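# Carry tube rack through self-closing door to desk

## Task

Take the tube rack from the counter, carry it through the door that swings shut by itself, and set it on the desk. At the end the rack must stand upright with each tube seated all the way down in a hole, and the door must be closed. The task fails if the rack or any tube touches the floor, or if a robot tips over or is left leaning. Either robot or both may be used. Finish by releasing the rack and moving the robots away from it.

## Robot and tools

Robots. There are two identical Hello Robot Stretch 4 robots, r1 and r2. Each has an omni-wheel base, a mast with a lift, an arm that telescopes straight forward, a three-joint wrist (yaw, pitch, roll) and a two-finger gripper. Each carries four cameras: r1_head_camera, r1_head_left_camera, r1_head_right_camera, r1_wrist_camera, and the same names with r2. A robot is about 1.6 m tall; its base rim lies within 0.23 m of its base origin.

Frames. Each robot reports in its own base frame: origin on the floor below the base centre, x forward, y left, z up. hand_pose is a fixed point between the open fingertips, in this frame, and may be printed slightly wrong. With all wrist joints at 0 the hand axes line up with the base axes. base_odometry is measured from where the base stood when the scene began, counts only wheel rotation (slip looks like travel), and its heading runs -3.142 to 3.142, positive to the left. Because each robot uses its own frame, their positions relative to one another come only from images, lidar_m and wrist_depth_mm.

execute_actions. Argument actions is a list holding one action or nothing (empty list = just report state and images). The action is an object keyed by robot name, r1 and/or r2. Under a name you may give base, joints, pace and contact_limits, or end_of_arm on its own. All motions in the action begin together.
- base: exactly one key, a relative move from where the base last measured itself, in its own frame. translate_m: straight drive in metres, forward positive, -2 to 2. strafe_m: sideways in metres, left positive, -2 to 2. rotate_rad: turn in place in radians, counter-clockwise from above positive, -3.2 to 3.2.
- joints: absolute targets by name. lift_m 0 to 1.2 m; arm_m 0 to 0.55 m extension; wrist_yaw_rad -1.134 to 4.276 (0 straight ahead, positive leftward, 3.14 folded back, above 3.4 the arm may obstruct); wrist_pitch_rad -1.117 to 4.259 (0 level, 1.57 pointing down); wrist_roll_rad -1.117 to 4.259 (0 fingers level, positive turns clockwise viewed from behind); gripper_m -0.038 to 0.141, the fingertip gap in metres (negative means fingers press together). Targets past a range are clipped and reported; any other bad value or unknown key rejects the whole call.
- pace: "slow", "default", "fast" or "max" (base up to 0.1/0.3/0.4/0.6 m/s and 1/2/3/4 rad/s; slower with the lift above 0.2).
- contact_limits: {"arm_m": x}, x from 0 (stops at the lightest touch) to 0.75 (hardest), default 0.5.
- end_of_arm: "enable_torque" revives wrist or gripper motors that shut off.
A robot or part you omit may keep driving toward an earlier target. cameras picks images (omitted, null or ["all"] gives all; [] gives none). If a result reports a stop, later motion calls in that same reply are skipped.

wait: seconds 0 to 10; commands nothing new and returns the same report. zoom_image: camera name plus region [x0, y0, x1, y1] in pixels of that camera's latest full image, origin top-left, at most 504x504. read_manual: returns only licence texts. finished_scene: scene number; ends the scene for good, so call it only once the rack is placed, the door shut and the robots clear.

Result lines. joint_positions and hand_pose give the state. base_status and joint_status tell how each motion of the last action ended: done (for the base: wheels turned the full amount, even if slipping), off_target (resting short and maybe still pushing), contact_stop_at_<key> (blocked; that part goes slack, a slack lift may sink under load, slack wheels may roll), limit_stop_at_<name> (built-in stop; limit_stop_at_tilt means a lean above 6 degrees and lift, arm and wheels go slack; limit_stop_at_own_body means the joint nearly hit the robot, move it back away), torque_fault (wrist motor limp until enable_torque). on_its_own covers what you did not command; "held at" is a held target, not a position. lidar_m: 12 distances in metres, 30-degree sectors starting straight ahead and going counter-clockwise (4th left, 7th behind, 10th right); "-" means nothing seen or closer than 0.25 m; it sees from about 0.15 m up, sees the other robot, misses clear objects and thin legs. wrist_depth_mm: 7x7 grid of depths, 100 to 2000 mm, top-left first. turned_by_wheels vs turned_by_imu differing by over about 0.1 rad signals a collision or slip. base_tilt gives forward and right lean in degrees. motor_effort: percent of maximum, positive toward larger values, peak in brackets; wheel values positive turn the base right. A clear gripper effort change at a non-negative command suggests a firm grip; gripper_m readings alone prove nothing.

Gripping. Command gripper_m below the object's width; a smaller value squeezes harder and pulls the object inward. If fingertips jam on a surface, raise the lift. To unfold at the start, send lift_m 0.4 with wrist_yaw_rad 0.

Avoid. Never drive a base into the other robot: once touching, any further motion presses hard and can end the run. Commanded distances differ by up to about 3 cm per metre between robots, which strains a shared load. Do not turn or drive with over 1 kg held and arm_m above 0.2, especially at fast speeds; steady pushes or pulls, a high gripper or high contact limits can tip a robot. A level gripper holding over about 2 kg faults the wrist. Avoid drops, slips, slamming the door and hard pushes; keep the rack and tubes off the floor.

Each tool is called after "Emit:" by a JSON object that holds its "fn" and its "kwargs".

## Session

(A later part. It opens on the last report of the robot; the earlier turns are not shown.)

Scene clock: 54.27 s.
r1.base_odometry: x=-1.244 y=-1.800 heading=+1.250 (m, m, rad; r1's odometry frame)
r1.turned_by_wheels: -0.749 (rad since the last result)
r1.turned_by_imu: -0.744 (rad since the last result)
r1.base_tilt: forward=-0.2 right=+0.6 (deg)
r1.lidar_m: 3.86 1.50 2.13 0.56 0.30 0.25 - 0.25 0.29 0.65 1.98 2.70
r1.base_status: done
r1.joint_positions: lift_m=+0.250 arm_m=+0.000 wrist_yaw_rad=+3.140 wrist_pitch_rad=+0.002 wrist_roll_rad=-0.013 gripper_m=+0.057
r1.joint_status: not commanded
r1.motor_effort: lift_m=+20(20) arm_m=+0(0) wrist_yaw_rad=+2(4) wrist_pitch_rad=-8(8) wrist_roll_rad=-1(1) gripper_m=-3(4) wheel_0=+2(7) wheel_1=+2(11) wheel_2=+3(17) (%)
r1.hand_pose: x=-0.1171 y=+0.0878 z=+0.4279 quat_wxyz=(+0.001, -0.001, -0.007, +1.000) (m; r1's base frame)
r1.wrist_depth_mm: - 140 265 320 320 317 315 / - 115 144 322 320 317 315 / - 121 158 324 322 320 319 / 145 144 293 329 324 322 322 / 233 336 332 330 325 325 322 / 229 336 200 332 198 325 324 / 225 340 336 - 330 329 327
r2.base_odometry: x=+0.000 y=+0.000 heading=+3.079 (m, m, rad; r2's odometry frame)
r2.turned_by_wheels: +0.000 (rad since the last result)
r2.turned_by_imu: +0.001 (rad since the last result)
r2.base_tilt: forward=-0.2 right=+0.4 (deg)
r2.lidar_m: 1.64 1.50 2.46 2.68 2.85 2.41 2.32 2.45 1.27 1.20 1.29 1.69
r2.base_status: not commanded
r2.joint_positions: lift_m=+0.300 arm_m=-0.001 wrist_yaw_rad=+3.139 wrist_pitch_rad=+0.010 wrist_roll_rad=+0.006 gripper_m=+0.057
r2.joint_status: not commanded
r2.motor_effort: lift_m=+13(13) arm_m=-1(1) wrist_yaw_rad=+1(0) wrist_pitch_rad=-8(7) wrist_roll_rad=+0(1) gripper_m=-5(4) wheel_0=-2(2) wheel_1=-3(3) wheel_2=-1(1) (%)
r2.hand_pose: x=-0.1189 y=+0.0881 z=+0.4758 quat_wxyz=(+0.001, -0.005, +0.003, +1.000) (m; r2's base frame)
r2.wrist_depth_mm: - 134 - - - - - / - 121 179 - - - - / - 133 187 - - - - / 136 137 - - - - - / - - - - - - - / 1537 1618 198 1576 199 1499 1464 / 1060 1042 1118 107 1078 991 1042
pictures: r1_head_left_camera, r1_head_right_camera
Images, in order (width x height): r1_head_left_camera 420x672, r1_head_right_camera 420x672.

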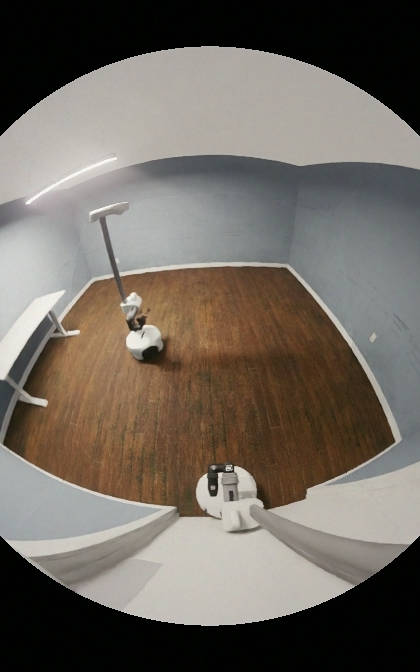

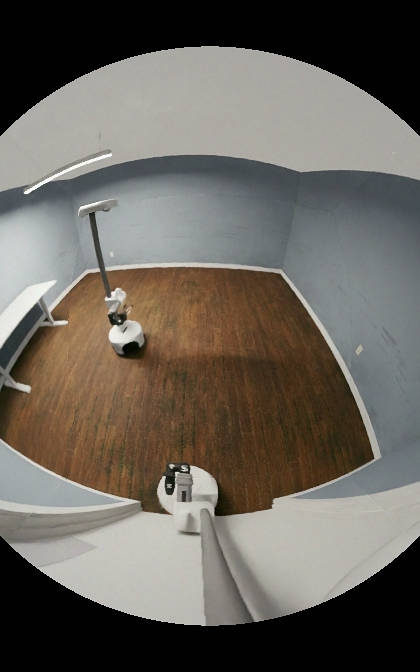

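Emit:
{"fn": "execute_actions", "kwargs": {"actions": [{"r1":{"base":{"strafe_m":0.07},"pace":"slow"}}], "cameras": []}}

Emit:
{"fn": "execute_actions", "kwargs": {"actions": [{"r1":{"base":{"translate_m":-0.7}}}], "cameras": ["r1_head_left_camera","r1_head_right_camera"]}}

Scene clock: 57.77 s.
r1.base_odometry: x=-1.310 y=-1.778 heading=+1.250 (m, m, rad; r1's odometry frame)
r1.turned_by_wheels: +0.000 (rad since the last result)
r1.turned_by_imu: -0.001 (rad since the last result)
r1.base_tilt: forward=-0.2 right=+0.6 (deg)
r1.lidar_m: 3.86 1.48 2.05 0.57 0.30 0.25 - 0.25 0.30 0.72 2.05 2.80
r1.base_status: done
r1.joint_positions: lift_m=+0.250 arm_m=+0.000 wrist_yaw_rad=+3.140 wrist_pitch_rad=+0.002 wrist_roll_rad=-0.013 gripper_m=+0.057
r1.joint_status: not commanded
r1.motor_effort: lift_m=+20(20) arm_m=+0(0) wrist_yaw_rad=+4(2) wrist_pitch_rad=-8(7) wrist_roll_rad=+1(1) gripper_m=-5(5) wheel_0=-2(5) wheel_1=+3(8) wheel_2=+0(2) (%)
r1.hand_pose: x=-0.1171 y=+0.0878 z=+0.4279 quat_wxyz=(+0.001, -0.001, -0.007, +1.000) (m; r1's base frame)
r1.wrist_depth_mm: - 139 266 320 319 317 312 / - 115 144 322 320 319 317 / - 121 158 325 322 322 314 / 145 143 291 327 324 324 315 / 233 334 330 330 329 324 317 / 229 338 199 330 198 327 324 / 225 340 336 - 330 329 325
r2.base_odometry: x=+0.000 y=+0.000 heading=+3.079 (m, m, rad; r2's odometry frame)
r2.turned_by_wheels: +0.000 (rad since the last result)
r2.turned_by_imu: +0.001 (rad since the last result)
r2.base_tilt: forward=-0.2 right=+0.4 (deg)
r2.lidar_m: 1.65 1.47 2.44 2.71 2.86 2.40 2.32 2.46 1.27 1.21 1.28 1.71
r2.base_status: not commanded
r2.joint_positions: lift_m=+0.300 arm_m=-0.001 wrist_yaw_rad=+3.139 wrist_pitch_rad=+0.010 wrist_roll_rad=+0.006 gripper_m=+0.057
r2.joint_status: not commanded
r2.motor_effort: lift_m=+13(13) arm_m=-1(1) wrist_yaw_rad=-1(3) wrist_pitch_rad=-8(7) wrist_roll_rad=-1(0) gripper_m=-5(5) wheel_0=-2(2) wheel_1=-3(3) wheel_2=+0(1) (%)
r2.hand_pose: x=-0.1189 y=+0.0881 z=+0.4758 quat_wxyz=(+0.001, -0.005, +0.003, +1.000) (m; r2's base frame)
r2.wrist_depth_mm: - 134 - - - - - / - 121 179 - - - - / - 133 187 - - - - / 136 137 - - - - - / - - - - - - - / 1499 1618 198 1537 199 1499 1464 / 1060 1060 1118 107 1078 991 1042
pictures: none
No camera images: the call's "cameras" was empty. Leave "cameras" out to get every camera's image.

Scene clock: 61.60 s.
r1.base_odometry: x=-1.531 y=-2.441 heading=+1.250 (m, m, rad; r1's odometry frame)
r1.turned_by_wheels: +0.000 (rad since the last result)
r1.turned_by_imu: +0.002 (rad since the last result)
r1.base_tilt: forward=-0.1 right=+0.6 (deg)
r1.lidar_m: 2.20 0.51 0.61 1.66 2.21 3.93 0.26 0.25 - 0.25 0.37 2.82
r1.base_status: done
r1.joint_positions: lift_m=+0.250 arm_m=+0.000 wrist_yaw_rad=+3.140 wrist_pitch_rad=+0.002 wrist_roll_rad=-0.013 gripper_m=+0.057
r1.joint_status: not commanded
r1.motor_effort: lift_m=+20(19) arm_m=+1(0) wrist_yaw_rad=+3(5) wrist_pitch_rad=-8(10) wrist_roll_rad=+0(1) gripper_m=-5(3) wheel_0=+2(17) wheel_1=-10(32) wheel_2=+10(29) (%)
r1.hand_pose: x=-0.1171 y=+0.0878 z=+0.4279 quat_wxyz=(+0.001, -0.001, -0.007, +1.000) (m; r1's base frame)
r1.wrist_depth_mm: - 139 266 - - - - / - 115 145 - - - - / - 121 158 - - - - / 145 143 291 - - - - / 233 343 399 - - - - / 229 343 200 1397 198 1308 1255 / 225 325 399 - 1025 917 946
r2.base_odometry: x=+0.000 y=+0.000 heading=+3.079 (m, m, rad; r2's odometry frame)
r2.turned_by_wheels: +0.000 (rad since the last result)
r2.turned_by_imu: +0.001 (rad since the last result)
r2.base_tilt: forward=-0.2 right=+0.4 (deg)
r2.lidar_m: 1.64 2.12 2.45 2.70 2.82 2.41 2.32 2.43 1.25 1.20 1.26 1.70
r2.base_status: not commanded
r2.joint_positions: lift_m=+0.300 arm_m=-0.001 wrist_yaw_rad=+3.139 wrist_pitch_rad=+0.010 wrist_roll_rad=+0.006 gripper_m=+0.057
r2.joint_status: not commanded
r2.motor_effort: lift_m=+13(13) arm_m=-1(1) wrist_yaw_rad=+0(3) wrist_pitch_rad=-7(6) wrist_roll_rad=-1(0) gripper_m=-4(3) wheel_0=-2(2) wheel_1=-3(2) wheel_2=-1(1) (%)
r2.hand_pose: x=-0.1189 y=+0.0881 z=+0.4758 quat_wxyz=(+0.001, -0.005, +0.003, +1.000) (m; r2's base frame)
r2.wrist_depth_mm: - 133 - - - - - / - 121 179 - - - - / - 133 186 - - - - / 136 137 - - - - - / - - - - - - - / 1499 1618 198 1537 199 1499 1430 / 1060 1060 1118 107 1098 1008 1042
pictures: r1_head_left_camera, r1_head_right_camera
Images, in order (width x height): r1_head_left_camera 420x672, r1_head_right_camera 420x672.

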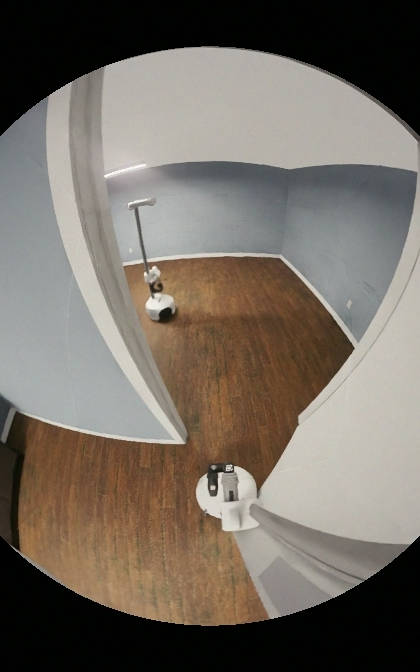

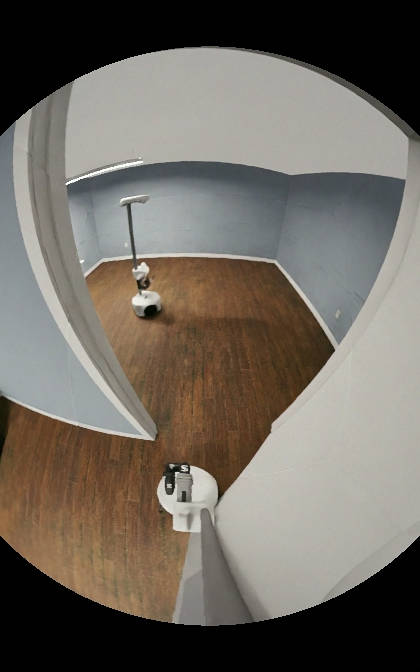

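Emit:
{"fn": "execute_actions", "kwargs": {"actions": [{"r1":{"base":{"translate_m":-0.22}}}], "cameras": []}}

Emit:
{"fn": "execute_actions", "kwargs": {"actions": [{"r1":{"base":{"rotate_rad":1.4},"pace":"slow"}}], "cameras": []}}

Emit:
{"fn": "execute_actions", "kwargs": {"actions": [{"r1":{"base":{"translate_m":-0.35}}}], "cameras": ["r1_head_left_camera","r1_head_right_camera","r2_head_left_camera"]}}

Scene clock: 66.20 s.
r1.base_odometry: x=-1.600 y=-2.650 heading=+1.250 (m, m, rad; r1's odometry frame)
r1.turned_by_wheels: +0.000 (rad since the last result)
r1.turned_by_imu: +0.000 (rad since the last result)
r1.base_tilt: forward=-0.1 right=+0.6 (deg)
r1.lidar_m: 2.40 0.70 0.92 2.13 2.21 3.93 4.12 - - 0.25 0.30 1.01
r1.base_status: done
r1.joint_positions: lift_m=+0.250 arm_m=+0.000 wrist_yaw_rad=+3.140 wrist_pitch_rad=+0.002 wrist_roll_rad=-0.013 gripper_m=+0.057
r1.joint_status: not commanded
r1.motor_effort: lift_m=+20(20) arm_m=+1(0) wrist_yaw_rad=+1(3) wrist_pitch_rad=-9(10) wrist_roll_rad=+0(1) gripper_m=-2(4) wheel_0=+2(3) wheel_1=-8(20) wheel_2=+11(22) (%)
r1.hand_pose: x=-0.1171 y=+0.0878 z=+0.4279 quat_wxyz=(+0.001, -0.001, -0.007, +1.000) (m; r1's base frame)
r1.wrist_depth_mm: - 140 266 - - - - / - 115 144 - - - - / - 121 158 - - - - / 145 144 293 - - - - / 233 - - - - - - / 229 1464 200 1397 198 1308 1281 / 225 991 1025 - 1008 917 931
r2.base_odometry: x=+0.000 y=+0.000 heading=+3.079 (m, m, rad; r2's odometry frame)
r2.turned_by_wheels: +0.000 (rad since the last result)
r2.turned_by_imu: +0.002 (rad since the last result)
r2.base_tilt: forward=-0.2 right=+0.3 (deg)
r2.lidar_m: 1.64 2.19 2.42 2.69 2.85 2.40 2.31 2.43 1.26 1.21 1.27 1.69
r2.base_status: not commanded
r2.joint_positions: lift_m=+0.300 arm_m=-0.001 wrist_yaw_rad=+3.139 wrist_pitch_rad=+0.010 wrist_roll_rad=+0.006 gripper_m=+0.057
r2.joint_status: not commanded
r2.motor_effort: lift_m=+13(13) arm_m=-1(1) wrist_yaw_rad=+3(1) wrist_pitch_rad=-7(7) wrist_roll_rad=-1(0) gripper_m=-4(3) wheel_0=-2(2) wheel_1=-3(3) wheel_2=+0(1) (%)
r2.hand_pose: x=-0.1189 y=+0.0881 z=+0.4758 quat_wxyz=(+0.001, -0.005, +0.003, +1.000) (m; r2's base frame)
r2.wrist_depth_mm: - 134 - - - - - / - 121 179 - - - - / - 133 187 - - - - / 136 137 - - - - - / - - - - - - - / 1464 1618 198 1576 199 1499 1430 / 1060 1060 1118 107 1098 1008 1042
pictures: none
No camera images: the call's "cameras" was empty. Leave "cameras" out to get every camera's image.

Scene clock: 68.90 s.
r1.base_odometry: x=-1.601 y=-2.649 heading=+2.649 (m, m, rad; r1's odometry frame)
r1.turned_by_wheels: +1.399 (rad since the last result)
r1.turned_by_imu: +1.385 (rad since the last result)
r1.base_tilt: forward=-0.1 right=+0.6 (deg)
r1.lidar_m: 1.53 2.12 2.60 3.98 3.54 0.25 0.25 0.27 0.54 4.70 0.70 0.77
r1.base_status: done
r1.joint_positions: lift_m=+0.250 arm_m=+0.000 wrist_yaw_rad=+3.140 wrist_pitch_rad=+0.002 wrist_roll_rad=-0.013 gripper_m=+0.057
r1.joint_status: not commanded
r1.motor_effort: lift_m=+20(20) arm_m=+1(0) wrist_yaw_rad=+3(3) wrist_pitch_rad=-7(8) wrist_roll_rad=+0(1) gripper_m=-3(2) wheel_0=-8(9) wheel_1=-10(16) wheel_2=+7(9) (%)
r1.hand_pose: x=-0.1171 y=+0.0878 z=+0.4279 quat_wxyz=(+0.001, -0.001, -0.007, +1.000) (m; r1's base frame)
r1.wrist_depth_mm: - 140 266 298 278 - - / - 115 144 301 279 - - / - 121 158 298 282 - - / 145 143 293 306 285 - - / 233 394 345 306 282 - - / 229 402 199 303 198 1308 1255 / 224 407 353 - 297 931 946
r2.base_odometry: x=+0.000 y=+0.000 heading=+3.079 (m, m, rad; r2's odometry frame)
r2.turned_by_wheels: +0.000 (rad since the last result)
r2.turned_by_imu: +0.001 (rad since the last result)
r2.base_tilt: forward=-0.2 right=+0.3 (deg)
r2.lidar_m: 1.62 2.19 2.44 2.71 2.83 2.39 2.32 2.46 1.27 1.20 1.28 1.71
r2.base_status: not commanded
r2.joint_positions: lift_m=+0.300 arm_m=-0.001 wrist_yaw_rad=+3.139 wrist_pitch_rad=+0.010 wrist_roll_rad=+0.006 gripper_m=+0.057
r2.joint_status: not commanded
r2.motor_effort: lift_m=+13(13) arm_m=-1(1) wrist_yaw_rad=+0(4) wrist_pitch_rad=-7(7) wrist_roll_rad=+0(0) gripper_m=-5(8) wheel_0=-2(2) wheel_1=-3(3) wheel_2=-1(0) (%)
r2.hand_pose: x=-0.1189 y=+0.0881 z=+0.4758 quat_wxyz=(+0.001, -0.005, +0.003, +1.000) (m; r2's base frame)
r2.wrist_depth_mm: - 134 - - - - - / - 121 179 - - - - / - 133 187 - - - - / 136 137 - - - - - / - - - - - - - / 1499 1618 198 1576 199 1499 1430 / 1078 1042 1098 107 1078 991 1042
pictures: none
No camera images: the call's "cameras" was empty. Leave "cameras" out to get every camera's image.

Scene clock: 71.53 s.
r1.base_odometry: x=-1.293 y=-2.815 heading=+2.649 (m, m, rad; r1's odometry frame)
r1.turned_by_wheels: +0.000 (rad since the last result)
r1.turned_by_imu: +0.000 (rad since the last result)
r1.base_tilt: forward=-0.2 right=+0.6 (deg)
r1.lidar_m: 1.67 2.47 3.79 3.92 0.29 0.25 - 0.25 0.29 0.78 2.51 0.93
r1.base_status: done
r1.joint_positions: lift_m=+0.250 arm_m=+0.000 wrist_yaw_rad=+3.140 wrist_pitch_rad=+0.002 wrist_roll_rad=-0.013 gripper_m=+0.057
r1.joint_status: not commanded
r1.motor_effort: lift_m=+20(20) arm_m=+0(0) wrist_yaw_rad=+5(3) wrist_pitch_rad=-9(9) wrist_roll_rad=+1(0) gripper_m=-4(2) wheel_0=-3(13) wheel_1=-8(16) wheel_2=+5(24) (%)
r1.hand_pose: x=-0.1171 y=+0.0878 z=+0.4279 quat_wxyz=(+0.001, -0.001, -0.007, +1.000) (m; r1's base frame)
r1.wrist_depth_mm: - 139 266 319 317 317 1921 / - 115 144 322 320 320 1921 / - 121 158 324 324 322 1921 / 145 144 291 327 324 324 1983 / 233 332 329 329 327 327 1983 / 229 336 199 329 198 325 1281 / 225 338 336 - 330 329 946
r2.base_odometry: x=+0.000 y=+0.000 heading=+3.079 (m, m, rad; r2's odometry frame)
r2.turned_by_wheels: +0.000 (rad since the last result)
r2.turned_by_imu: +0.001 (rad since the last result)
r2.base_tilt: forward=-0.2 right=+0.3 (deg)
r2.lidar_m: 1.62 2.21 2.45 2.70 2.85 2.40 2.32 2.45 1.26 1.20 1.26 1.68
r2.base_status: not commanded
r2.joint_positions: lift_m=+0.300 arm_m=-0.001 wrist_yaw_rad=+3.139 wrist_pitch_rad=+0.010 wrist_roll_rad=+0.006 gripper_m=+0.057
r2.joint_status: not commanded
r2.motor_effort: lift_m=+13(13) arm_m=-1(1) wrist_yaw_rad=+1(1) wrist_pitch_rad=-8(7) wrist_roll_rad=+0(0) gripper_m=-2(3) wheel_0=-2(2) wheel_1=-3(3) wheel_2=+0(1) (%)
r2.hand_pose: x=-0.1189 y=+0.0881 z=+0.4758 quat_wxyz=(+0.001, -0.005, +0.003, +1.000) (m; r2's base frame)
r2.wrist_depth_mm: - 134 - - - - - / - 121 179 - - - - / - 133 187 - - - - / 136 137 - - - - - / - - - - - - - / 1464 1661 198 1537 199 1499 1464 / 1060 1042 1138 107 1078 991 1060
pictures: r1_head_left_camera, r1_head_right_camera, r2_head_left_camera
Images, in order (width x height): r1_head_left_camera 420x672, r1_head_right_camera 420x672, r2_head_left_camera 420x672.

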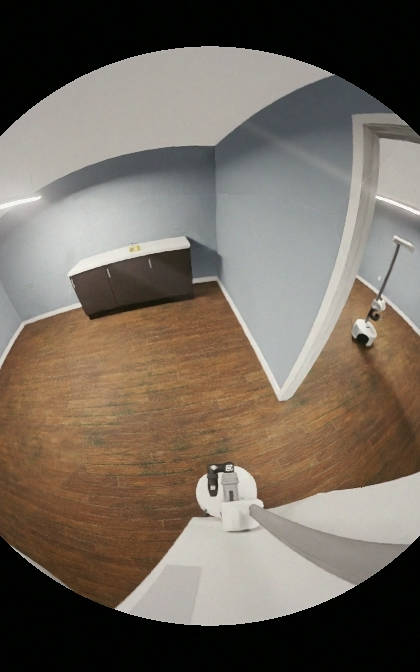

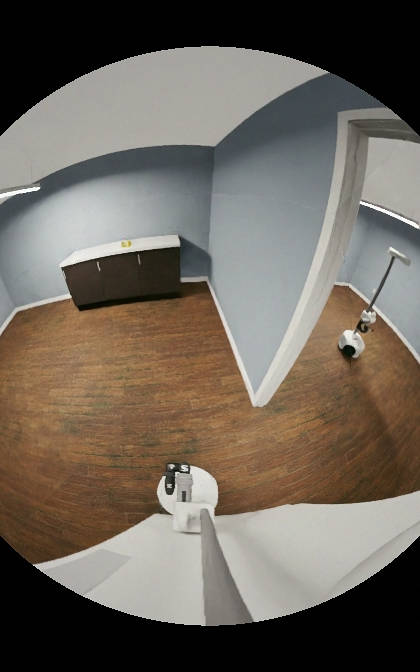

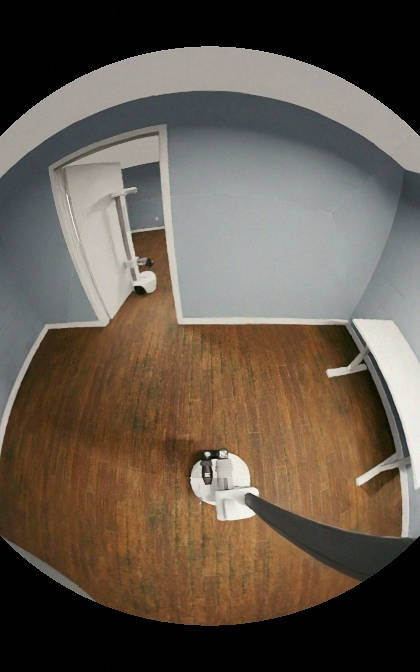

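Emit:
{"fn": "execute_actions", "kwargs": {"actions": [{"r1":{"base":{"translate_m":-0.3}},"r2":{"base":{"strafe_m":0.98},"pace":"fast"}}], "cameras": ["r1_head_left_camera","r2_head_camera","r2_head_left_camera"]}}

Scene clock: 76.40 s.
r1.base_odometry: x=-1.028 y=-2.957 heading=+2.649 (m, m, rad; r1's odometry frame)
r1.turned_by_wheels: +0.000 (rad since the last result)
r1.turned_by_imu: +0.000 (rad since the last result)
r1.base_tilt: forward=-0.2 right=+0.6 (deg)
r1.lidar_m: 1.79 2.76 4.13 3.86 2.40 0.25 0.25 - 0.25 0.32 2.40 1.19
r1.base_status: done
r1.joint_positions: lift_m=+0.250 arm_m=+0.000 wrist_yaw_rad=+3.140 wrist_pitch_rad=+0.002 wrist_roll_rad=-0.013 gripper_m=+0.057
r1.joint_status: not commanded
r1.motor_effort: lift_m=+20(20) arm_m=+0(0) wrist_yaw_rad=+3(2) wrist_pitch_rad=-8(9) wrist_roll_rad=+0(0) gripper_m=-1(3) wheel_0=-2(13) wheel_1=-5(22) wheel_2=+4(24) (%)
r1.hand_pose: x=-0.1171 y=+0.0878 z=+0.4279 quat_wxyz=(+0.001, -0.001, -0.007, +1.000) (m; r1's base frame)
r1.wrist_depth_mm: - 139 265 368 402 1576 1661 / - 115 144 370 407 1576 1661 / - 121 158 370 407 1537 1618 / 145 144 293 373 410 1618 1618 / 233 317 340 375 399 1618 1618 / 229 319 200 368 198 1308 1281 / 225 312 343 - 891 931 931
r2.base_odometry: x=-0.062 y=-0.978 heading=+3.079 (m, m, rad; r2's odometry frame)
r2.turned_by_wheels: +0.000 (rad since the last result)
r2.turned_by_imu: +0.002 (rad since the last result)
r2.base_tilt: forward=-0.2 right=+0.3 (deg)
r2.lidar_m: 1.77 1.76 1.77 1.71 1.83 2.36 2.29 2.39 3.09 2.19 2.31 1.78
r2.base_status: done
r2.joint_positions: lift_m=+0.300 arm_m=-0.001 wrist_yaw_rad=+3.140 wrist_pitch_rad=+0.010 wrist_roll_rad=+0.006 gripper_m=+0.057
r2.joint_status: not commanded
r2.motor_effort: lift_m=+13(13) arm_m=-1(1) wrist_yaw_rad=-1(0) wrist_pitch_rad=-7(7) wrist_roll_rad=+0(0) gripper_m=-4(5) wheel_0=+0(14) wheel_1=+0(15) wheel_2=+0(1) (%)
r2.hand_pose: x=-0.1189 y=+0.0880 z=+0.4758 quat_wxyz=(+0.001, -0.005, +0.003, +1.000) (m; r2's base frame)
r2.wrist_depth_mm: - 134 - - - - - / - 121 179 - - - - / - 133 187 - - - - / 137 137 - - - - - / - - - - - - - / 1499 1618 198 1537 199 1499 1464 / 1060 1060 1138 107 1098 1008 1042
pictures: r1_head_left_camera, r2_head_camera, r2_head_left_camera
Images, in order (width x height): r1_head_left_camera 420x672, r2_head_camera 420x560, r2_head_left_camera 420x672.

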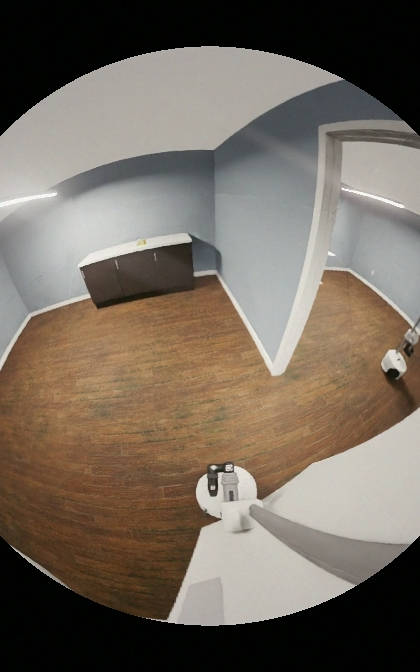

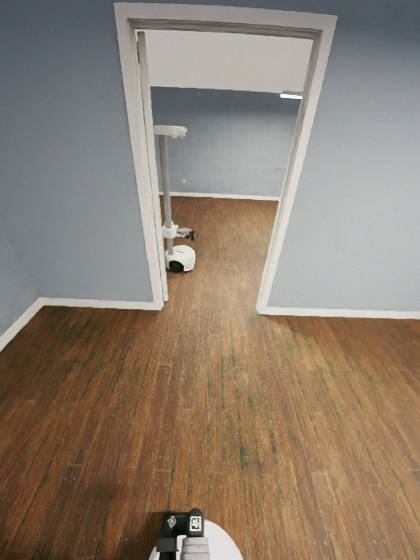

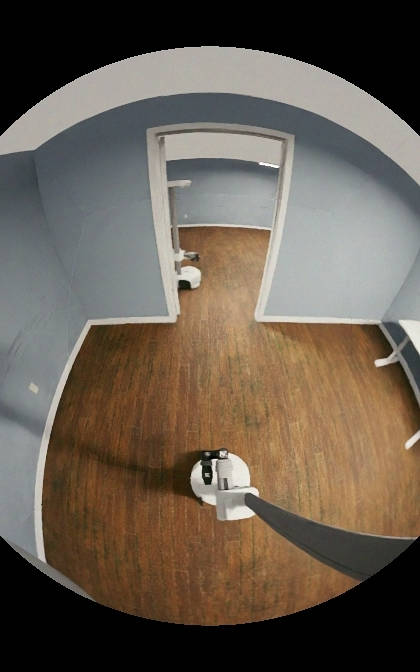

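Emit:
{"fn": "execute_actions", "kwargs": {"actions": [{"r1":{"base":{"translate_m":-0.25}},"r2":{"base":{"strafe_m":-0.13}}}], "cameras": []}}

Emit:
{"fn": "execute_actions", "kwargs": {"actions": [{"r2":{"base":{"translate_m":1.3},"pace":"fast"}}], "cameras": ["r1_head_left_camera","r2_head_camera","r2_head_left_camera"]}}

Scene clock: 81.07 s.
r1.base_odometry: x=-0.983 y=-3.036 heading=+2.677 (m, m, rad; r1's odometry frame)
r1.turned_by_wheels: +0.028 (rad since the last result)
r1.turned_by_imu: -0.078 (rad since the last result)
r1.base_tilt: forward=-0.2 right=+0.6 (deg)
r1.lidar_m: 1.76 2.75 3.95 3.76 2.69 0.28 0.25 - 0.25 0.30 2.51 1.28
r1.base_status: translate_m contact_stop (by the wheels' count: -0.076 of -0.250)
r1.joint_positions: lift_m=+0.250 arm_m=+0.000 wrist_yaw_rad=+3.140 wrist_pitch_rad=+0.001 wrist_roll_rad=-0.013 gripper_m=+0.057
r1.joint_status: not commanded
r1.on_its_own: the wheels are slack since a contact_stop
r1.motor_effort: lift_m=+22(23) arm_m=+0(0) wrist_yaw_rad=+4(2) wrist_pitch_rad=-9(8) wrist_roll_rad=+1(1) gripper_m=-1(5) wheel_0=+0(14) wheel_1=+0(23) wheel_2=+1(32) (%)
r1.hand_pose: x=-0.1171 y=+0.0879 z=+0.4277 quat_wxyz=(+0.001, -0.001, -0.007, +1.000) (m; r1's base frame)
r1.wrist_depth_mm: - 140 267 1464 1537 1618 1708 / - 115 145 1464 1576 1618 1756 / - 121 158 384 1537 1618 1756 / 145 144 291 389 1576 1661 1756 / 233 320 347 389 1576 1661 1708 / 229 320 200 379 198 1281 1255 / 225 314 349 - 1025 946 946
r2.base_odometry: x=-0.053 y=-0.848 heading=+3.079 (m, m, rad; r2's odometry frame)
r2.turned_by_wheels: +0.000 (rad since the last result)
r2.turned_by_imu: +0.002 (rad since the last result)
r2.base_tilt: forward=-0.2 right=+0.4 (deg)
r2.lidar_m: 1.92 1.78 1.91 1.83 1.97 2.37 2.28 2.43 2.94 2.05 2.17 1.73
r2.base_status: done
r2.joint_positions: lift_m=+0.300 arm_m=-0.001 wrist_yaw_rad=+3.140 wrist_pitch_rad=+0.010 wrist_roll_rad=+0.006 gripper_m=+0.057
r2.joint_status: not commanded
r2.motor_effort: lift_m=+13(13) arm_m=-1(1) wrist_yaw_rad=-1(2) wrist_pitch_rad=-7(7) wrist_roll_rad=+0(0) gripper_m=-3(4) wheel_0=+2(10) wheel_1=+0(11) wheel_2=-1(5) (%)
r2.hand_pose: x=-0.1189 y=+0.0880 z=+0.4758 quat_wxyz=(+0.001, -0.005, +0.003, +1.000) (m; r2's base frame)
r2.wrist_depth_mm: - 134 - - - - - / - 121 179 - - - - / - 133 186 - - - - / 136 137 - - - - - / - - - - - - - / 1499 1576 198 1537 199 1499 1464 / 1060 1078 1118 108 1078 1008 1042
pictures: none
No camera images: the call's "cameras" was empty. Leave "cameras" out to get every camera's image.

not run: a stop came earlier in this reply.

Emit:
{"fn": "execute_actions", "kwargs": {"actions": [{"r1":{"base":{"translate_m":-0.005}},"r2":{"base":{"translate_m":1.1},"pace":"fast"}}], "cameras": ["r1_head_left_camera","r2_head_camera","r2_head_left_camera"]}}

Scene clock: 86.10 s.
r1.base_odometry: x=-0.979 y=-3.039 heading=+2.677 (m, m, rad; r1's odometry frame)
r1.turned_by_wheels: +0.000 (rad since the last result)
r1.turned_by_imu: -0.002 (rad since the last result)
r1.base_tilt: forward=-0.2 right=+0.7 (deg)
r1.lidar_m: 1.76 2.77 3.98 3.75 2.67 1.54 0.25 - 0.25 0.29 1.44 1.29
r1.base_status: done
r1.joint_positions: lift_m=+0.250 arm_m=+0.000 wrist_yaw_rad=+3.140 wrist_pitch_rad=+0.001 wrist_roll_rad=-0.013 gripper_m=+0.057
r1.joint_status: not commanded
r1.motor_effort: lift_m=+22(22) arm_m=+0(0) wrist_yaw_rad=+3(6) wrist_pitch_rad=-6(6) wrist_roll_rad=+0(1) gripper_m=-3(3) wheel_0=+1(3) wheel_1=-2(11) wheel_2=+2(15) (%)
r1.hand_pose: x=-0.1171 y=+0.0879 z=+0.4277 quat_wxyz=(+0.001, -0.001, -0.007, +1.000) (m; r1's base frame)
r1.wrist_depth_mm: - 140 266 1430 1537 1661 1708 / - 115 145 1464 1537 1618 1708 / - 121 158 1499 1576 1618 1708 / 145 143 293 389 1576 1618 1756 / 233 320 347 389 1537 1708 1756 / 229 322 200 379 198 1281 1255 / 225 314 349 - 1008 931 946
r2.base_odometry: x=-1.151 y=-0.780 heading=+3.079 (m, m, rad; r2's odometry frame)
r2.turned_by_wheels: +0.000 (rad since the last result)
r2.turned_by_imu: -0.001 (rad since the last result)
r2.base_tilt: forward=-0.1 right=+0.3 (deg)
r2.lidar_m: 1.41 0.78 0.87 1.81 1.91 2.67 3.46 3.58 2.17 2.08 0.83 0.73
r2.base_status: done
r2.joint_positions: lift_m=+0.300 arm_m=-0.001 wrist_yaw_rad=+3.140 wrist_pitch_rad=+0.010 wrist_roll_rad=+0.006 gripper_m=+0.057
r2.joint_status: not commanded
r2.motor_effort: lift_m=+14(14) arm_m=-1(1) wrist_yaw_rad=-2(1) wrist_pitch_rad=-7(7) wrist_roll_rad=-1(1) gripper_m=-6(1) wheel_0=+0(10) wheel_1=+1(9) wheel_2=+2(12) (%)
r2.hand_pose: x=-0.1189 y=+0.0880 z=+0.4758 quat_wxyz=(+0.001, -0.005, +0.003, +1.000) (m; r2's base frame)
r2.wrist_depth_mm: - 134 - - - - - / - 121 179 - - - - / - 133 186 - - - - / 137 137 - - - - - / - - - - - - - / 1499 1618 198 1576 199 1499 1464 / 1060 1060 1118 107 1078 1008 1042
pictures: r1_head_left_camera, r2_head_camera, r2_head_left_camera
Images, in order (width x height): r1_head_left_camera 420x672, r2_head_camera 420x560, r2_head_left_camera 420x672.

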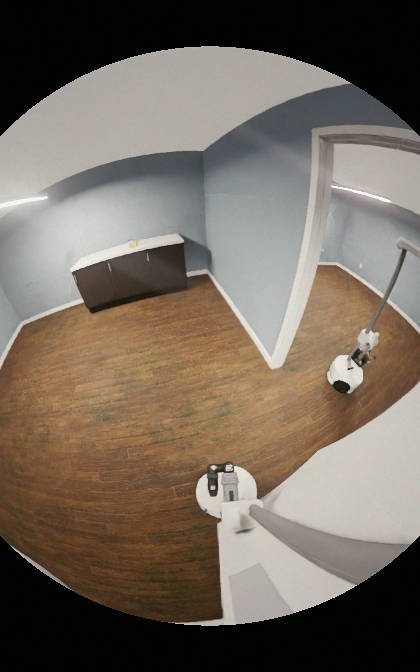

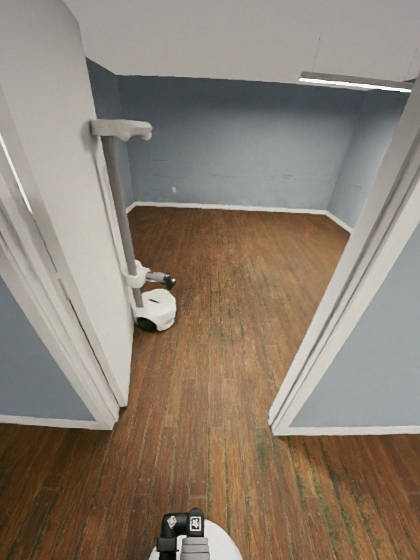

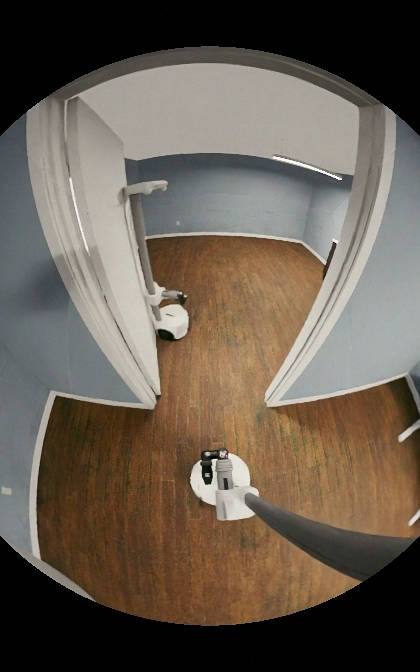

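Emit:
{"fn": "execute_actions", "kwargs": {"actions": [{"r2":{"base":{"strafe_m":-0.06}}}], "cameras": []}}

Emit:
{"fn": "execute_actions", "kwargs": {"actions": [{"r2":{"base":{"translate_m":1.2}}}], "cameras": ["r2_head_left_camera","r2_head_right_camera"]}}

Scene clock: 89.50 s.
r1.base_odometry: x=-0.979 y=-3.039 heading=+2.677 (m, m, rad; r1's odometry frame)
r1.turned_by_wheels: +0.000 (rad since the last result)
r1.turned_by_imu: -0.001 (rad since the last result)
r1.base_tilt: forward=-0.1 right=+0.7 (deg)
r1.lidar_m: 1.74 2.77 3.98 3.77 2.66 1.56 0.25 - 0.25 0.31 1.45 1.28
r1.base_status: not commanded
r1.joint_positions: lift_m=+0.250 arm_m=+0.000 wrist_yaw_rad=+3.140 wrist_pitch_rad=+0.001 wrist_roll_rad=-0.013 gripper_m=+0.057
r1.joint_status: not commanded
r1.motor_effort: lift_m=+22(22) arm_m=+0(0) wrist_yaw_rad=+4(4) wrist_pitch_rad=-9(8) wrist_roll_rad=+0(1) gripper_m=-5(3) wheel_0=+1(1) wheel_1=-2(2) wheel_2=+3(3) (%)
r1.hand_pose: x=-0.1171 y=+0.0879 z=+0.4277 quat_wxyz=(+0.001, -0.001, -0.007, +1.000) (m; r1's base frame)
r1.wrist_depth_mm: - 140 266 1430 1537 1661 1708 / - 115 144 1464 1537 1618 1708 / - 121 158 1464 1537 1661 1756 / 145 143 293 389 1618 1661 1808 / 233 320 347 392 1537 1708 1756 / 229 322 200 382 198 1308 1255 / 226 312 351 - 1008 946 946
r2.base_odometry: x=-1.148 y=-0.720 heading=+3.079 (m, m, rad; r2's odometry frame)
r2.turned_by_wheels: +0.000 (rad since the last result)
r2.turned_by_imu: +0.001 (rad since the last result)
r2.base_tilt: forward=-0.2 right=+0.3 (deg)
r2.lidar_m: 1.43 0.84 0.84 1.85 1.96 2.78 3.46 3.55 2.10 2.02 0.82 0.71
r2.base_status: done
r2.joint_positions: lift_m=+0.300 arm_m=-0.001 wrist_yaw_rad=+3.140 wrist_pitch_rad=+0.010 wrist_roll_rad=+0.006 gripper_m=+0.057
r2.joint_status: not commanded
r2.motor_effort: lift_m=+14(14) arm_m=-1(1) wrist_yaw_rad=-1(0) wrist_pitch_rad=-7(7) wrist_roll_rad=-1(1) gripper_m=+0(3) wheel_0=-1(12) wheel_1=-3(11) wheel_2=+1(0) (%)
r2.hand_pose: x=-0.1189 y=+0.0880 z=+0.4758 quat_wxyz=(+0.001, -0.005, +0.003, +1.000) (m; r2's base frame)
r2.wrist_depth_mm: - 134 - - - - - / - 121 178 - - - - / - 133 186 - - - - / 136 137 - - - - - / - - - - - - - / 1537 1618 198 1537 199 1499 1464 / 1078 1060 1118 107 1078 1008 1042
pictures: none
No camera images: the call's "cameras" was empty. Leave "cameras" out to get every camera's image.

Scene clock: 95.00 s.
r1.base_odometry: x=-0.979 y=-3.039 heading=+2.677 (m, m, rad; r1's odometry frame)
r1.turned_by_wheels: +0.000 (rad since the last result)
r1.turned_by_imu: -0.002 (rad since the last result)
r1.base_tilt: forward=-0.2 right=+0.7 (deg)
r1.lidar_m: 0.44 2.77 3.97 3.77 2.65 1.55 0.25 - 0.25 0.31 4.99 0.43
r1.base_status: not commanded
r1.joint_positions: lift_m=+0.250 arm_m=+0.000 wrist_yaw_rad=+3.140 wrist_pitch_rad=+0.001 wrist_roll_rad=-0.013 gripper_m=+0.057
r1.joint_status: not commanded
r1.motor_effort: lift_m=+22(22) arm_m=+0(1) wrist_yaw_rad=+3(4) wrist_pitch_rad=-9(7) wrist_roll_rad=-1(0) gripper_m=-6(4) wheel_0=+1(1) wheel_1=-2(2) wheel_2=+3(3) (%)
r1.hand_pose: x=-0.1171 y=+0.0879 z=+0.4277 quat_wxyz=(+0.001, -0.001, -0.007, +1.000) (m; r1's base frame)
r1.wrist_depth_mm: - 139 266 1464 1537 1618 1708 / - 115 144 1464 1537 1618 1708 / - 121 157 1464 1576 1661 1756 / 145 144 293 392 1537 1661 1708 / 234 320 345 394 1537 1661 1756 / 229 322 199 382 198 1308 1281 / 225 314 351 - 1008 946 931
r2.base_odometry: x=-2.345 y=-0.645 heading=+3.079 (m, m, rad; r2's odometry frame)
r2.turned_by_wheels: +0.000 (rad since the last result)
r2.turned_by_imu: -0.002 (rad since the last result)
r2.base_tilt: forward=-0.3 right=+0.3 (deg)
r2.lidar_m: 4.12 0.44 0.42 0.59 0.58 3.00 - 0.61 0.67 2.07 2.36 4.24
r2.base_status: done
r2.joint_positions: lift_m=+0.300 arm_m=-0.001 wrist_yaw_rad=+3.140 wrist_pitch_rad=+0.010 wrist_roll_rad=+0.006 gripper_m=+0.057
r2.joint_status: not commanded
r2.motor_effort: lift_m=+14(14) arm_m=-1(1) wrist_yaw_rad=-2(0) wrist_pitch_rad=-7(7) wrist_roll_rad=+0(0) gripper_m=-5(4) wheel_0=+1(6) wheel_1=+1(7) wheel_2=+2(13) (%)
r2.hand_pose: x=-0.1189 y=+0.0880 z=+0.4757 quat_wxyz=(+0.001, -0.005, +0.003, +1.000) (m; r2's base frame)
r2.wrist_depth_mm: - 134 - - - - - / - 121 179 - - - - / - 133 186 - - - - / 136 137 - - - - - / - - - - - - - / 1366 1618 198 1537 199 1499 1366 / 1008 1042 1118 107 1098 991 991
pictures: r2_head_left_camera, r2_head_right_camera
Images, in order (width x height): r2_head_left_camera 420x672, r2_head_right_camera 420x672.

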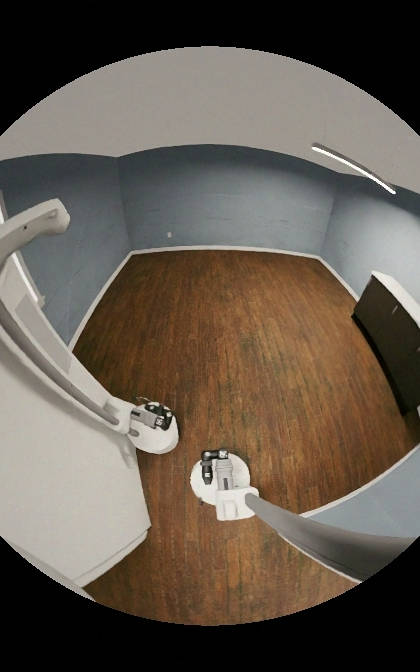

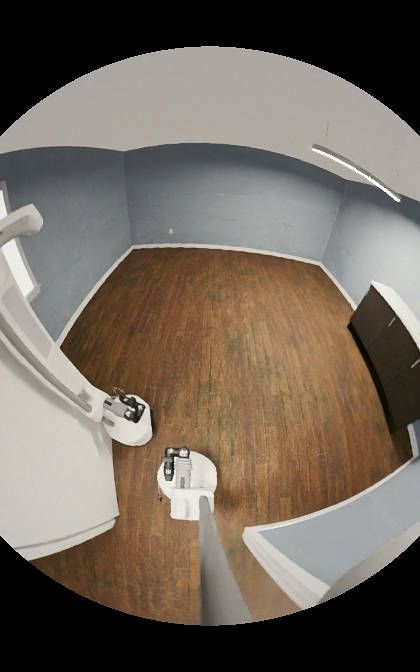

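Emit:
{"fn": "execute_actions", "kwargs": {"actions": [{"r2":{"base":{"rotate_rad":-1.2}}}], "cameras": []}}

Emit:
{"fn": "execute_actions", "kwargs": {"actions": [{"r2":{"base":{"translate_m":0.9},"joints":{"lift_m":0.9},"pace":"fast"}}], "cameras": ["r2_head_left_camera","r2_head_camera"]}}

Scene clock: 99.60 s.
r1.base_odometry: x=-0.979 y=-3.039 heading=+2.677 (m, m, rad; r1's odometry frame)
r1.turned_by_wheels: +0.000 (rad since the last result)
r1.turned_by_imu: -0.002 (rad since the last result)
r1.base_tilt: forward=-0.2 right=+0.6 (deg)
r1.lidar_m: 0.45 2.77 3.96 3.76 2.66 1.54 0.25 - 0.25 0.30 5.00 0.42
r1.base_status: not commanded
r1.joint_positions: lift_m=+0.250 arm_m=+0.000 wrist_yaw_rad=+3.140 wrist_pitch_rad=+0.001 wrist_roll_rad=-0.013 gripper_m=+0.057
r1.joint_status: not commanded
r1.motor_effort: lift_m=+22(22) arm_m=+0(0) wrist_yaw_rad=+3(5) wrist_pitch_rad=-8(7) wrist_roll_rad=-1(0) gripper_m=-3(5) wheel_0=+1(1) wheel_1=-2(2) wheel_2=+2(2) (%)
r1.hand_pose: x=-0.1171 y=+0.0879 z=+0.4277 quat_wxyz=(+0.001, -0.001, -0.007, +1.000) (m; r1's base frame)
r1.wrist_depth_mm: - 140 266 1464 1499 1618 1708 / - 115 144 1464 1576 1661 1708 / - 121 158 1499 1576 1618 1708 / 145 144 293 392 1537 1661 1756 / 233 320 345 392 1537 1618 1708 / 229 322 199 379 198 1281 1255 / 225 314 349 - 1025 931 946
r2.base_odometry: x=-2.345 y=-0.645 heading=+1.880 (m, m, rad; r2's odometry frame)
r2.turned_by_wheels: -1.200 (rad since the last result)
r2.turned_by_imu: -1.227 (rad since the last result)
r2.base_tilt: forward=-0.2 right=+0.4 (deg)
r2.lidar_m: 2.29 2.85 4.13 0.49 0.40 0.49 0.59 0.68 4.58 0.67 0.62 1.22
r2.base_status: done
r2.joint_positions: lift_m=+0.300 arm_m=-0.001 wrist_yaw_rad=+3.140 wrist_pitch_rad=+0.010 wrist_roll_rad=+0.006 gripper_m=+0.057
r2.joint_status: not commanded
r2.motor_effort: lift_m=+14(14) arm_m=-1(1) wrist_yaw_rad=-1(3) wrist_pitch_rad=-7(6) wrist_roll_rad=+0(0) gripper_m=-5(3) wheel_0=+1(8) wheel_1=+2(9) wheel_2=+2(7) (%)
r2.hand_pose: x=-0.1189 y=+0.0880 z=+0.4757 quat_wxyz=(+0.001, -0.005, +0.003, +1.000) (m; r2's base frame)
r2.wrist_depth_mm: - 134 715 707 676 661 640 / - 121 178 699 691 661 640 / - 133 187 715 691 668 647 / 136 137 741 715 691 676 647 / - 842 741 723 691 683 661 / 1499 854 197 732 199 676 661 / 1060 788 759 107 707 683 597
pictures: none
No camera images: the call's "cameras" was empty. Leave "cameras" out to get every camera's image.

Scene clock: 103.13 s.
r1.base_odometry: x=-0.979 y=-3.039 heading=+2.677 (m, m, rad; r1's odometry frame)
r1.turned_by_wheels: +0.000 (rad since the last result)
r1.turned_by_imu: -0.001 (rad since the last result)
r1.base_tilt: forward=-0.1 right=+0.6 (deg)
r1.lidar_m: 1.12 1.13 3.96 3.77 2.67 1.54 0.25 - 0.25 0.29 5.00 1.27
r1.base_status: not commanded
r1.joint_positions: lift_m=+0.250 arm_m=+0.000 wrist_yaw_rad=+3.140 wrist_pitch_rad=+0.001 wrist_roll_rad=-0.013 gripper_m=+0.057
r1.joint_status: not commanded
r1.motor_effort: lift_m=+22(22) arm_m=+0(0) wrist_yaw_rad=+4(4) wrist_pitch_rad=-7(8) wrist_roll_rad=-1(1) gripper_m=-4(4) wheel_0=+1(1) wheel_1=-2(2) wheel_2=+3(2) (%)
r1.hand_pose: x=-0.1171 y=+0.0879 z=+0.4277 quat_wxyz=(+0.001, -0.001, -0.007, +1.000) (m; r1's base frame)
r1.wrist_depth_mm: - 139 266 1499 1537 1661 1708 / - 115 144 1464 1576 1661 1756 / - 121 158 1499 1537 1618 1708 / 145 144 293 389 1576 1661 1756 / 233 320 345 389 1576 1661 1708 / 230 320 199 379 198 1281 1255 / 225 312 351 - 1008 931 931
r2.base_odometry: x=-2.619 y=+0.213 heading=+1.880 (m, m, rad; r2's odometry frame)
r2.turned_by_wheels: +0.001 (rad since the last result)
r2.turned_by_imu: -0.001 (rad since the last result)
r2.base_tilt: forward=-0.2 right=+0.3 (deg)
r2.lidar_m: 1.43 1.80 3.77 3.83 2.92 1.11 1.48 0.86 0.78 0.78 1.02 1.41
r2.base_status: done
r2.joint_positions: lift_m=+0.900 arm_m=-0.001 wrist_yaw_rad=+3.140 wrist_pitch_rad=+0.010 wrist_roll_rad=+0.006 gripper_m=+0.057
r2.joint_status: all done
r2.motor_effort: lift_m=+22(22) arm_m=-1(1) wrist_yaw_rad=+0(2) wrist_pitch_rad=-7(6) wrist_roll_rad=+0(0) gripper_m=-6(2) wheel_0=+2(8) wheel_1=+3(9) wheel_2=+2(12) (%)
r2.hand_pose: x=-0.1189 y=+0.0879 z=+1.0751 quat_wxyz=(+0.001, -0.005, +0.003, +1.000) (m; r2's base frame)
r2.wrist_depth_mm: - 134 1618 1576 1499 - - / - 121 179 1576 1499 - - / - 133 187 1576 1537 - - / 136 137 1661 1576 1537 - - / - - 1661 1661 1576 - - / - - 198 1576 199 - - / - - - 107 1537 - -
pictures: r2_head_camera, r2_head_left_camera
Images, in order (width x height): r2_head_camera 420x560, r2_head_left_camera 420x672.

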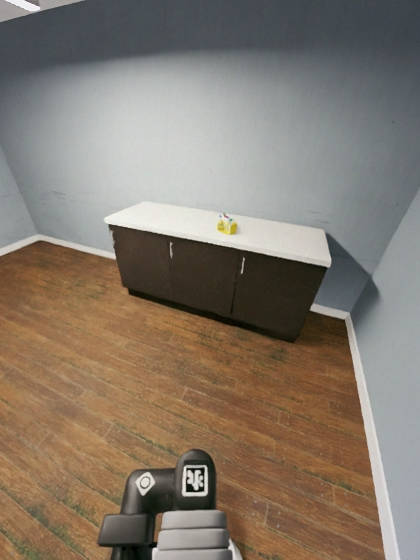

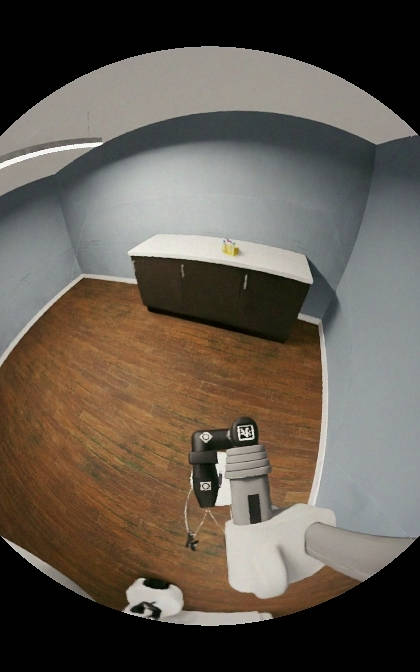

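Emit:
{"fn": "execute_actions", "kwargs": {"actions": [{"r2":{"base":{"rotate_rad":-0.34},"joints":{"lift_m":1.0,"wrist_yaw_rad":0,"gripper_m":0.12}}}], "cameras": []}}

Emit:
{"fn": "execute_actions", "kwargs": {"actions": [{"r2":{"base":{"strafe_m":0.5}}}], "cameras": []}}

Emit:
{"fn": "execute_actions", "kwargs": {"actions": [{"r2":{"base":{"translate_m":0.72}}}], "cameras": ["r2_head_camera","r2_wrist_camera"]}}

Scene clock: 107.67 s.
r1.base_odometry: x=-0.979 y=-3.039 heading=+2.677 (m, m, rad; r1's odometry frame)
r1.turned_by_wheels: +0.000 (rad since the last result)
r1.turned_by_imu: -0.002 (rad since the last result)
r1.base_tilt: forward=-0.2 right=+0.6 (deg)
r1.lidar_m: 1.13 1.13 3.98 3.75 2.69 1.53 0.25 - 0.25 0.30 4.99 1.27
r1.base_status: not commanded
r1.joint_positions: lift_m=+0.250 arm_m=+0.000 wrist_yaw_rad=+3.140 wrist_pitch_rad=+0.001 wrist_roll_rad=-0.013 gripper_m=+0.057
r1.joint_status: not commanded
r1.motor_effort: lift_m=+22(22) arm_m=+0(0) wrist_yaw_rad=+5(3) wrist_pitch_rad=-9(7) wrist_roll_rad=-1(0) gripper_m=-4(5) wheel_0=+1(1) wheel_1=-2(2) wheel_2=+2(3) (%)
r1.hand_pose: x=-0.1171 y=+0.0879 z=+0.4277 quat_wxyz=(+0.001, -0.001, -0.007, +1.000) (m; r1's base frame)
r1.wrist_depth_mm: - 140 267 1464 1537 1618 1708 / - 115 145 1464 1537 1618 1756 / - 121 158 1464 1537 1661 1756 / 145 144 290 389 1537 1661 1756 / 233 320 345 389 1537 1708 1756 / 229 320 199 382 198 1308 1281 / 226 314 349 - 1008 917 946
r2.base_odometry: x=-2.619 y=+0.213 heading=+1.540 (m, m, rad; r2's odometry frame)
r2.turned_by_wheels: -0.340 (rad since the last result)
r2.turned_by_imu: -0.346 (rad since the last result)
r2.base_tilt: forward=-0.3 right=+0.3 (deg)
r2.lidar_m: 1.41 1.51 3.06 3.78 3.64 2.77 1.12 1.50 0.81 0.79 0.85 1.23
r2.base_status: done
r2.joint_positions: lift_m=+1.000 arm_m=-0.001 wrist_yaw_rad=+0.001 wrist_pitch_rad=+0.010 wrist_roll_rad=+0.006 gripper_m=+0.120
r2.joint_status: all done
r2.motor_effort: lift_m=+22(23) arm_m=-1(1) wrist_yaw_rad=-3(8) wrist_pitch_rad=-7(7) wrist_roll_rad=-1(0) gripper_m=-1(6) wheel_0=+2(6) wheel_1=+3(9) wheel_2=+0(11) (%)
r2.hand_pose: x=+0.4580 y=-0.0873 z=+1.1750 quat_wxyz=(+1.000, +0.003, +0.005, +0.000) (m; r2's base frame)
r2.wrist_depth_mm: 1863 1808 1756 1708 1808 1756 1160 / 1808 1808 1808 1756 1808 1756 1160 / 1808 1863 1808 1808 1756 1756 1160 / 1921 1808 1863 1863 1808 1756 1205 / 1756 1661 1618 1576 1808 1661 1182 / 1281 1205 1229 1229 1205 1661 1182 / 1281 1281 1229 107 1808 1708 1182
pictures: none
No camera images: the call's "cameras" was empty. Leave "cameras" out to get every camera's image.

Scene clock: 110.67 s.
r1.base_odometry: x=-0.979 y=-3.039 heading=+2.677 (m, m, rad; r1's odometry frame)
r1.turned_by_wheels: +0.000 (rad since the last result)
r1.turned_by_imu: -0.001 (rad since the last result)
r1.base_tilt: forward=-0.1 right=+0.6 (deg)
r1.lidar_m: 1.75 1.17 3.97 3.77 2.68 1.55 0.25 - 0.25 0.29 4.99 1.27
r1.base_status: not commanded
r1.joint_positions: lift_m=+0.250 arm_m=+0.000 wrist_yaw_rad=+3.140 wrist_pitch_rad=+0.001 wrist_roll_rad=-0.013 gripper_m=+0.057
r1.joint_status: not commanded
r1.motor_effort: lift_m=+22(22) arm_m=+0(0) wrist_yaw_rad=+5(3) wrist_pitch_rad=-9(8) wrist_roll_rad=+1(0) gripper_m=-4(5) wheel_0=+1(1) wheel_1=-2(2) wheel_2=+3(2) (%)
r1.hand_pose: x=-0.1171 y=+0.0879 z=+0.4277 quat_wxyz=(+0.001, -0.001, -0.007, +1.000) (m; r1's base frame)
r1.wrist_depth_mm: - 140 266 1464 1576 1618 1756 / - 115 144 1464 1576 1661 1756 / - 121 158 1464 1537 1661 1756 / 145 144 293 389 1618 1618 1708 / 234 320 347 389 1576 1661 1708 / 229 320 200 382 198 1308 1308 / 225 312 351 - 1008 931 946
r2.base_odometry: x=-3.119 y=+0.228 heading=+1.540 (m, m, rad; r2's odometry frame)
r2.turned_by_wheels: +0.000 (rad since the last result)
r2.turned_by_imu: +0.001 (rad since the last result)
r2.base_tilt: forward=-0.1 right=+0.3 (deg)
r2.lidar_m: 1.43 1.50 3.12 3.27 3.47 2.72 1.17 1.15 1.30 1.30 1.37 1.48
r2.base_status: done
r2.joint_positions: lift_m=+1.000 arm_m=-0.001 wrist_yaw_rad=+0.000 wrist_pitch_rad=+0.010 wrist_roll_rad=+0.006 gripper_m=+0.120
r2.joint_status: not commanded
r2.motor_effort: lift_m=+21(22) arm_m=-1(1) wrist_yaw_rad=-2(5) wrist_pitch_rad=-8(7) wrist_roll_rad=-1(0) gripper_m=-4(3) wheel_0=-1(9) wheel_1=+1(11) wheel_2=-1(1) (%)
r2.hand_pose: x=+0.4579 y=-0.0874 z=+1.1751 quat_wxyz=(+1.000, +0.003, +0.005, +0.000) (m; r2's base frame)
r2.wrist_depth_mm: 1808 1863 1808 1808 1756 1756 1756 / 1863 1808 1808 1808 1808 1808 1756 / 1921 1808 1863 1863 1863 1808 1808 / 1863 1863 1808 1863 1863 1808 1808 / 1863 1661 1618 1397 1537 1499 1863 / 1281 1255 1255 1255 1205 1229 1756 / 1281 1281 1255 107 1255 1255 1808
pictures: none
No camera images: the call's "cameras" was empty. Leave "cameras" out to get every camera's image.

Scene clock: 114.53 s.
r1.base_odometry: x=-0.979 y=-3.039 heading=+2.677 (m, m, rad; r1's odometry frame)
r1.turned_by_wheels: +0.000 (rad since the last result)
r1.turned_by_imu: -0.002 (rad since the last result)
r1.base_tilt: forward=-0.2 right=+0.6 (deg)
r1.lidar_m: 1.75 1.86 3.97 3.76 2.67 1.54 0.25 - 0.25 0.29 4.99 1.27
r1.base_status: not commanded
r1.joint_positions: lift_m=+0.250 arm_m=+0.000 wrist_yaw_rad=+3.140 wrist_pitch_rad=+0.001 wrist_roll_rad=-0.013 gripper_m=+0.057
r1.joint_status: not commanded
r1.motor_effort: lift_m=+22(22) arm_m=+0(1) wrist_yaw_rad=+3(3) wrist_pitch_rad=-8(9) wrist_roll_rad=-1(1) gripper_m=-3(5) wheel_0=+1(1) wheel_1=-2(2) wheel_2=+3(3) (%)
r1.hand_pose: x=-0.1171 y=+0.0879 z=+0.4277 quat_wxyz=(+0.001, -0.001, -0.007, +1.000) (m; r1's base frame)
r1.wrist_depth_mm: - 140 266 1464 1499 1618 1708 / - 115 145 1430 1537 1576 1708 / - 121 158 1464 1537 1661 1756 / 145 143 293 389 1576 1661 1808 / 233 320 347 389 1576 1661 1808 / 229 319 199 379 198 1308 1308 / 225 314 349 - 1008 931 946
r2.base_odometry: x=-3.097 y=+0.947 heading=+1.541 (m, m, rad; r2's odometry frame)
r2.turned_by_wheels: +0.000 (rad since the last result)
r2.turned_by_imu: -0.001 (rad since the last result)
r2.base_tilt: forward=-0.2 right=+0.3 (deg)
r2.lidar_m: 0.71 0.77 1.09 3.24 3.42 3.46 1.86 1.96 1.35 1.31 1.00 0.74
r2.base_status: done
r2.joint_positions: lift_m=+1.000 arm_m=-0.001 wrist_yaw_rad=+0.000 wrist_pitch_rad=+0.010 wrist_roll_rad=+0.006 gripper_m=+0.120
r2.joint_status: not commanded
r2.motor_effort: lift_m=+21(21) arm_m=-1(1) wrist_yaw_rad=-2(2) wrist_pitch_rad=-7(7) wrist_roll_rad=-1(0) gripper_m=-2(1) wheel_0=+2(6) wheel_1=+2(7) wheel_2=+1(9) (%)
r2.hand_pose: x=+0.4579 y=-0.0874 z=+1.1751 quat_wxyz=(+1.000, +0.003, +0.005, +0.000) (m; r2's base frame)
r2.wrist_depth_mm: 1138 1118 1118 1118 1118 1098 1098 / 1138 1138 1138 1118 1118 1118 1098 / 1160 1160 1138 1138 1138 1118 1098 / 1160 1182 1160 1138 1138 1138 1118 / 1160 1160 1160 1138 1138 1138 1118 / 976 809 809 691 634 831 878 / 683 640 661 107 654 634 627
pictures: r2_head_camera, r2_wrist_camera
Images, in order (width x height): r2_head_camera 420x560, r2_wrist_camera 616x392.

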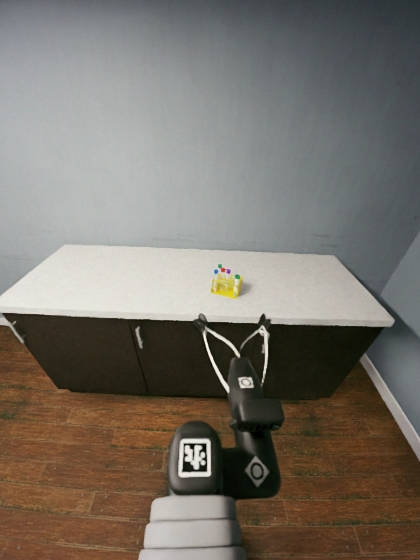

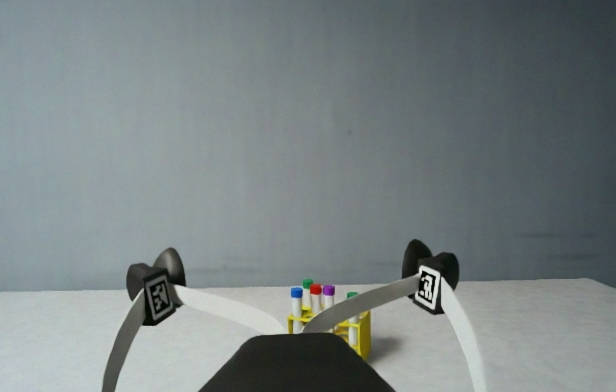

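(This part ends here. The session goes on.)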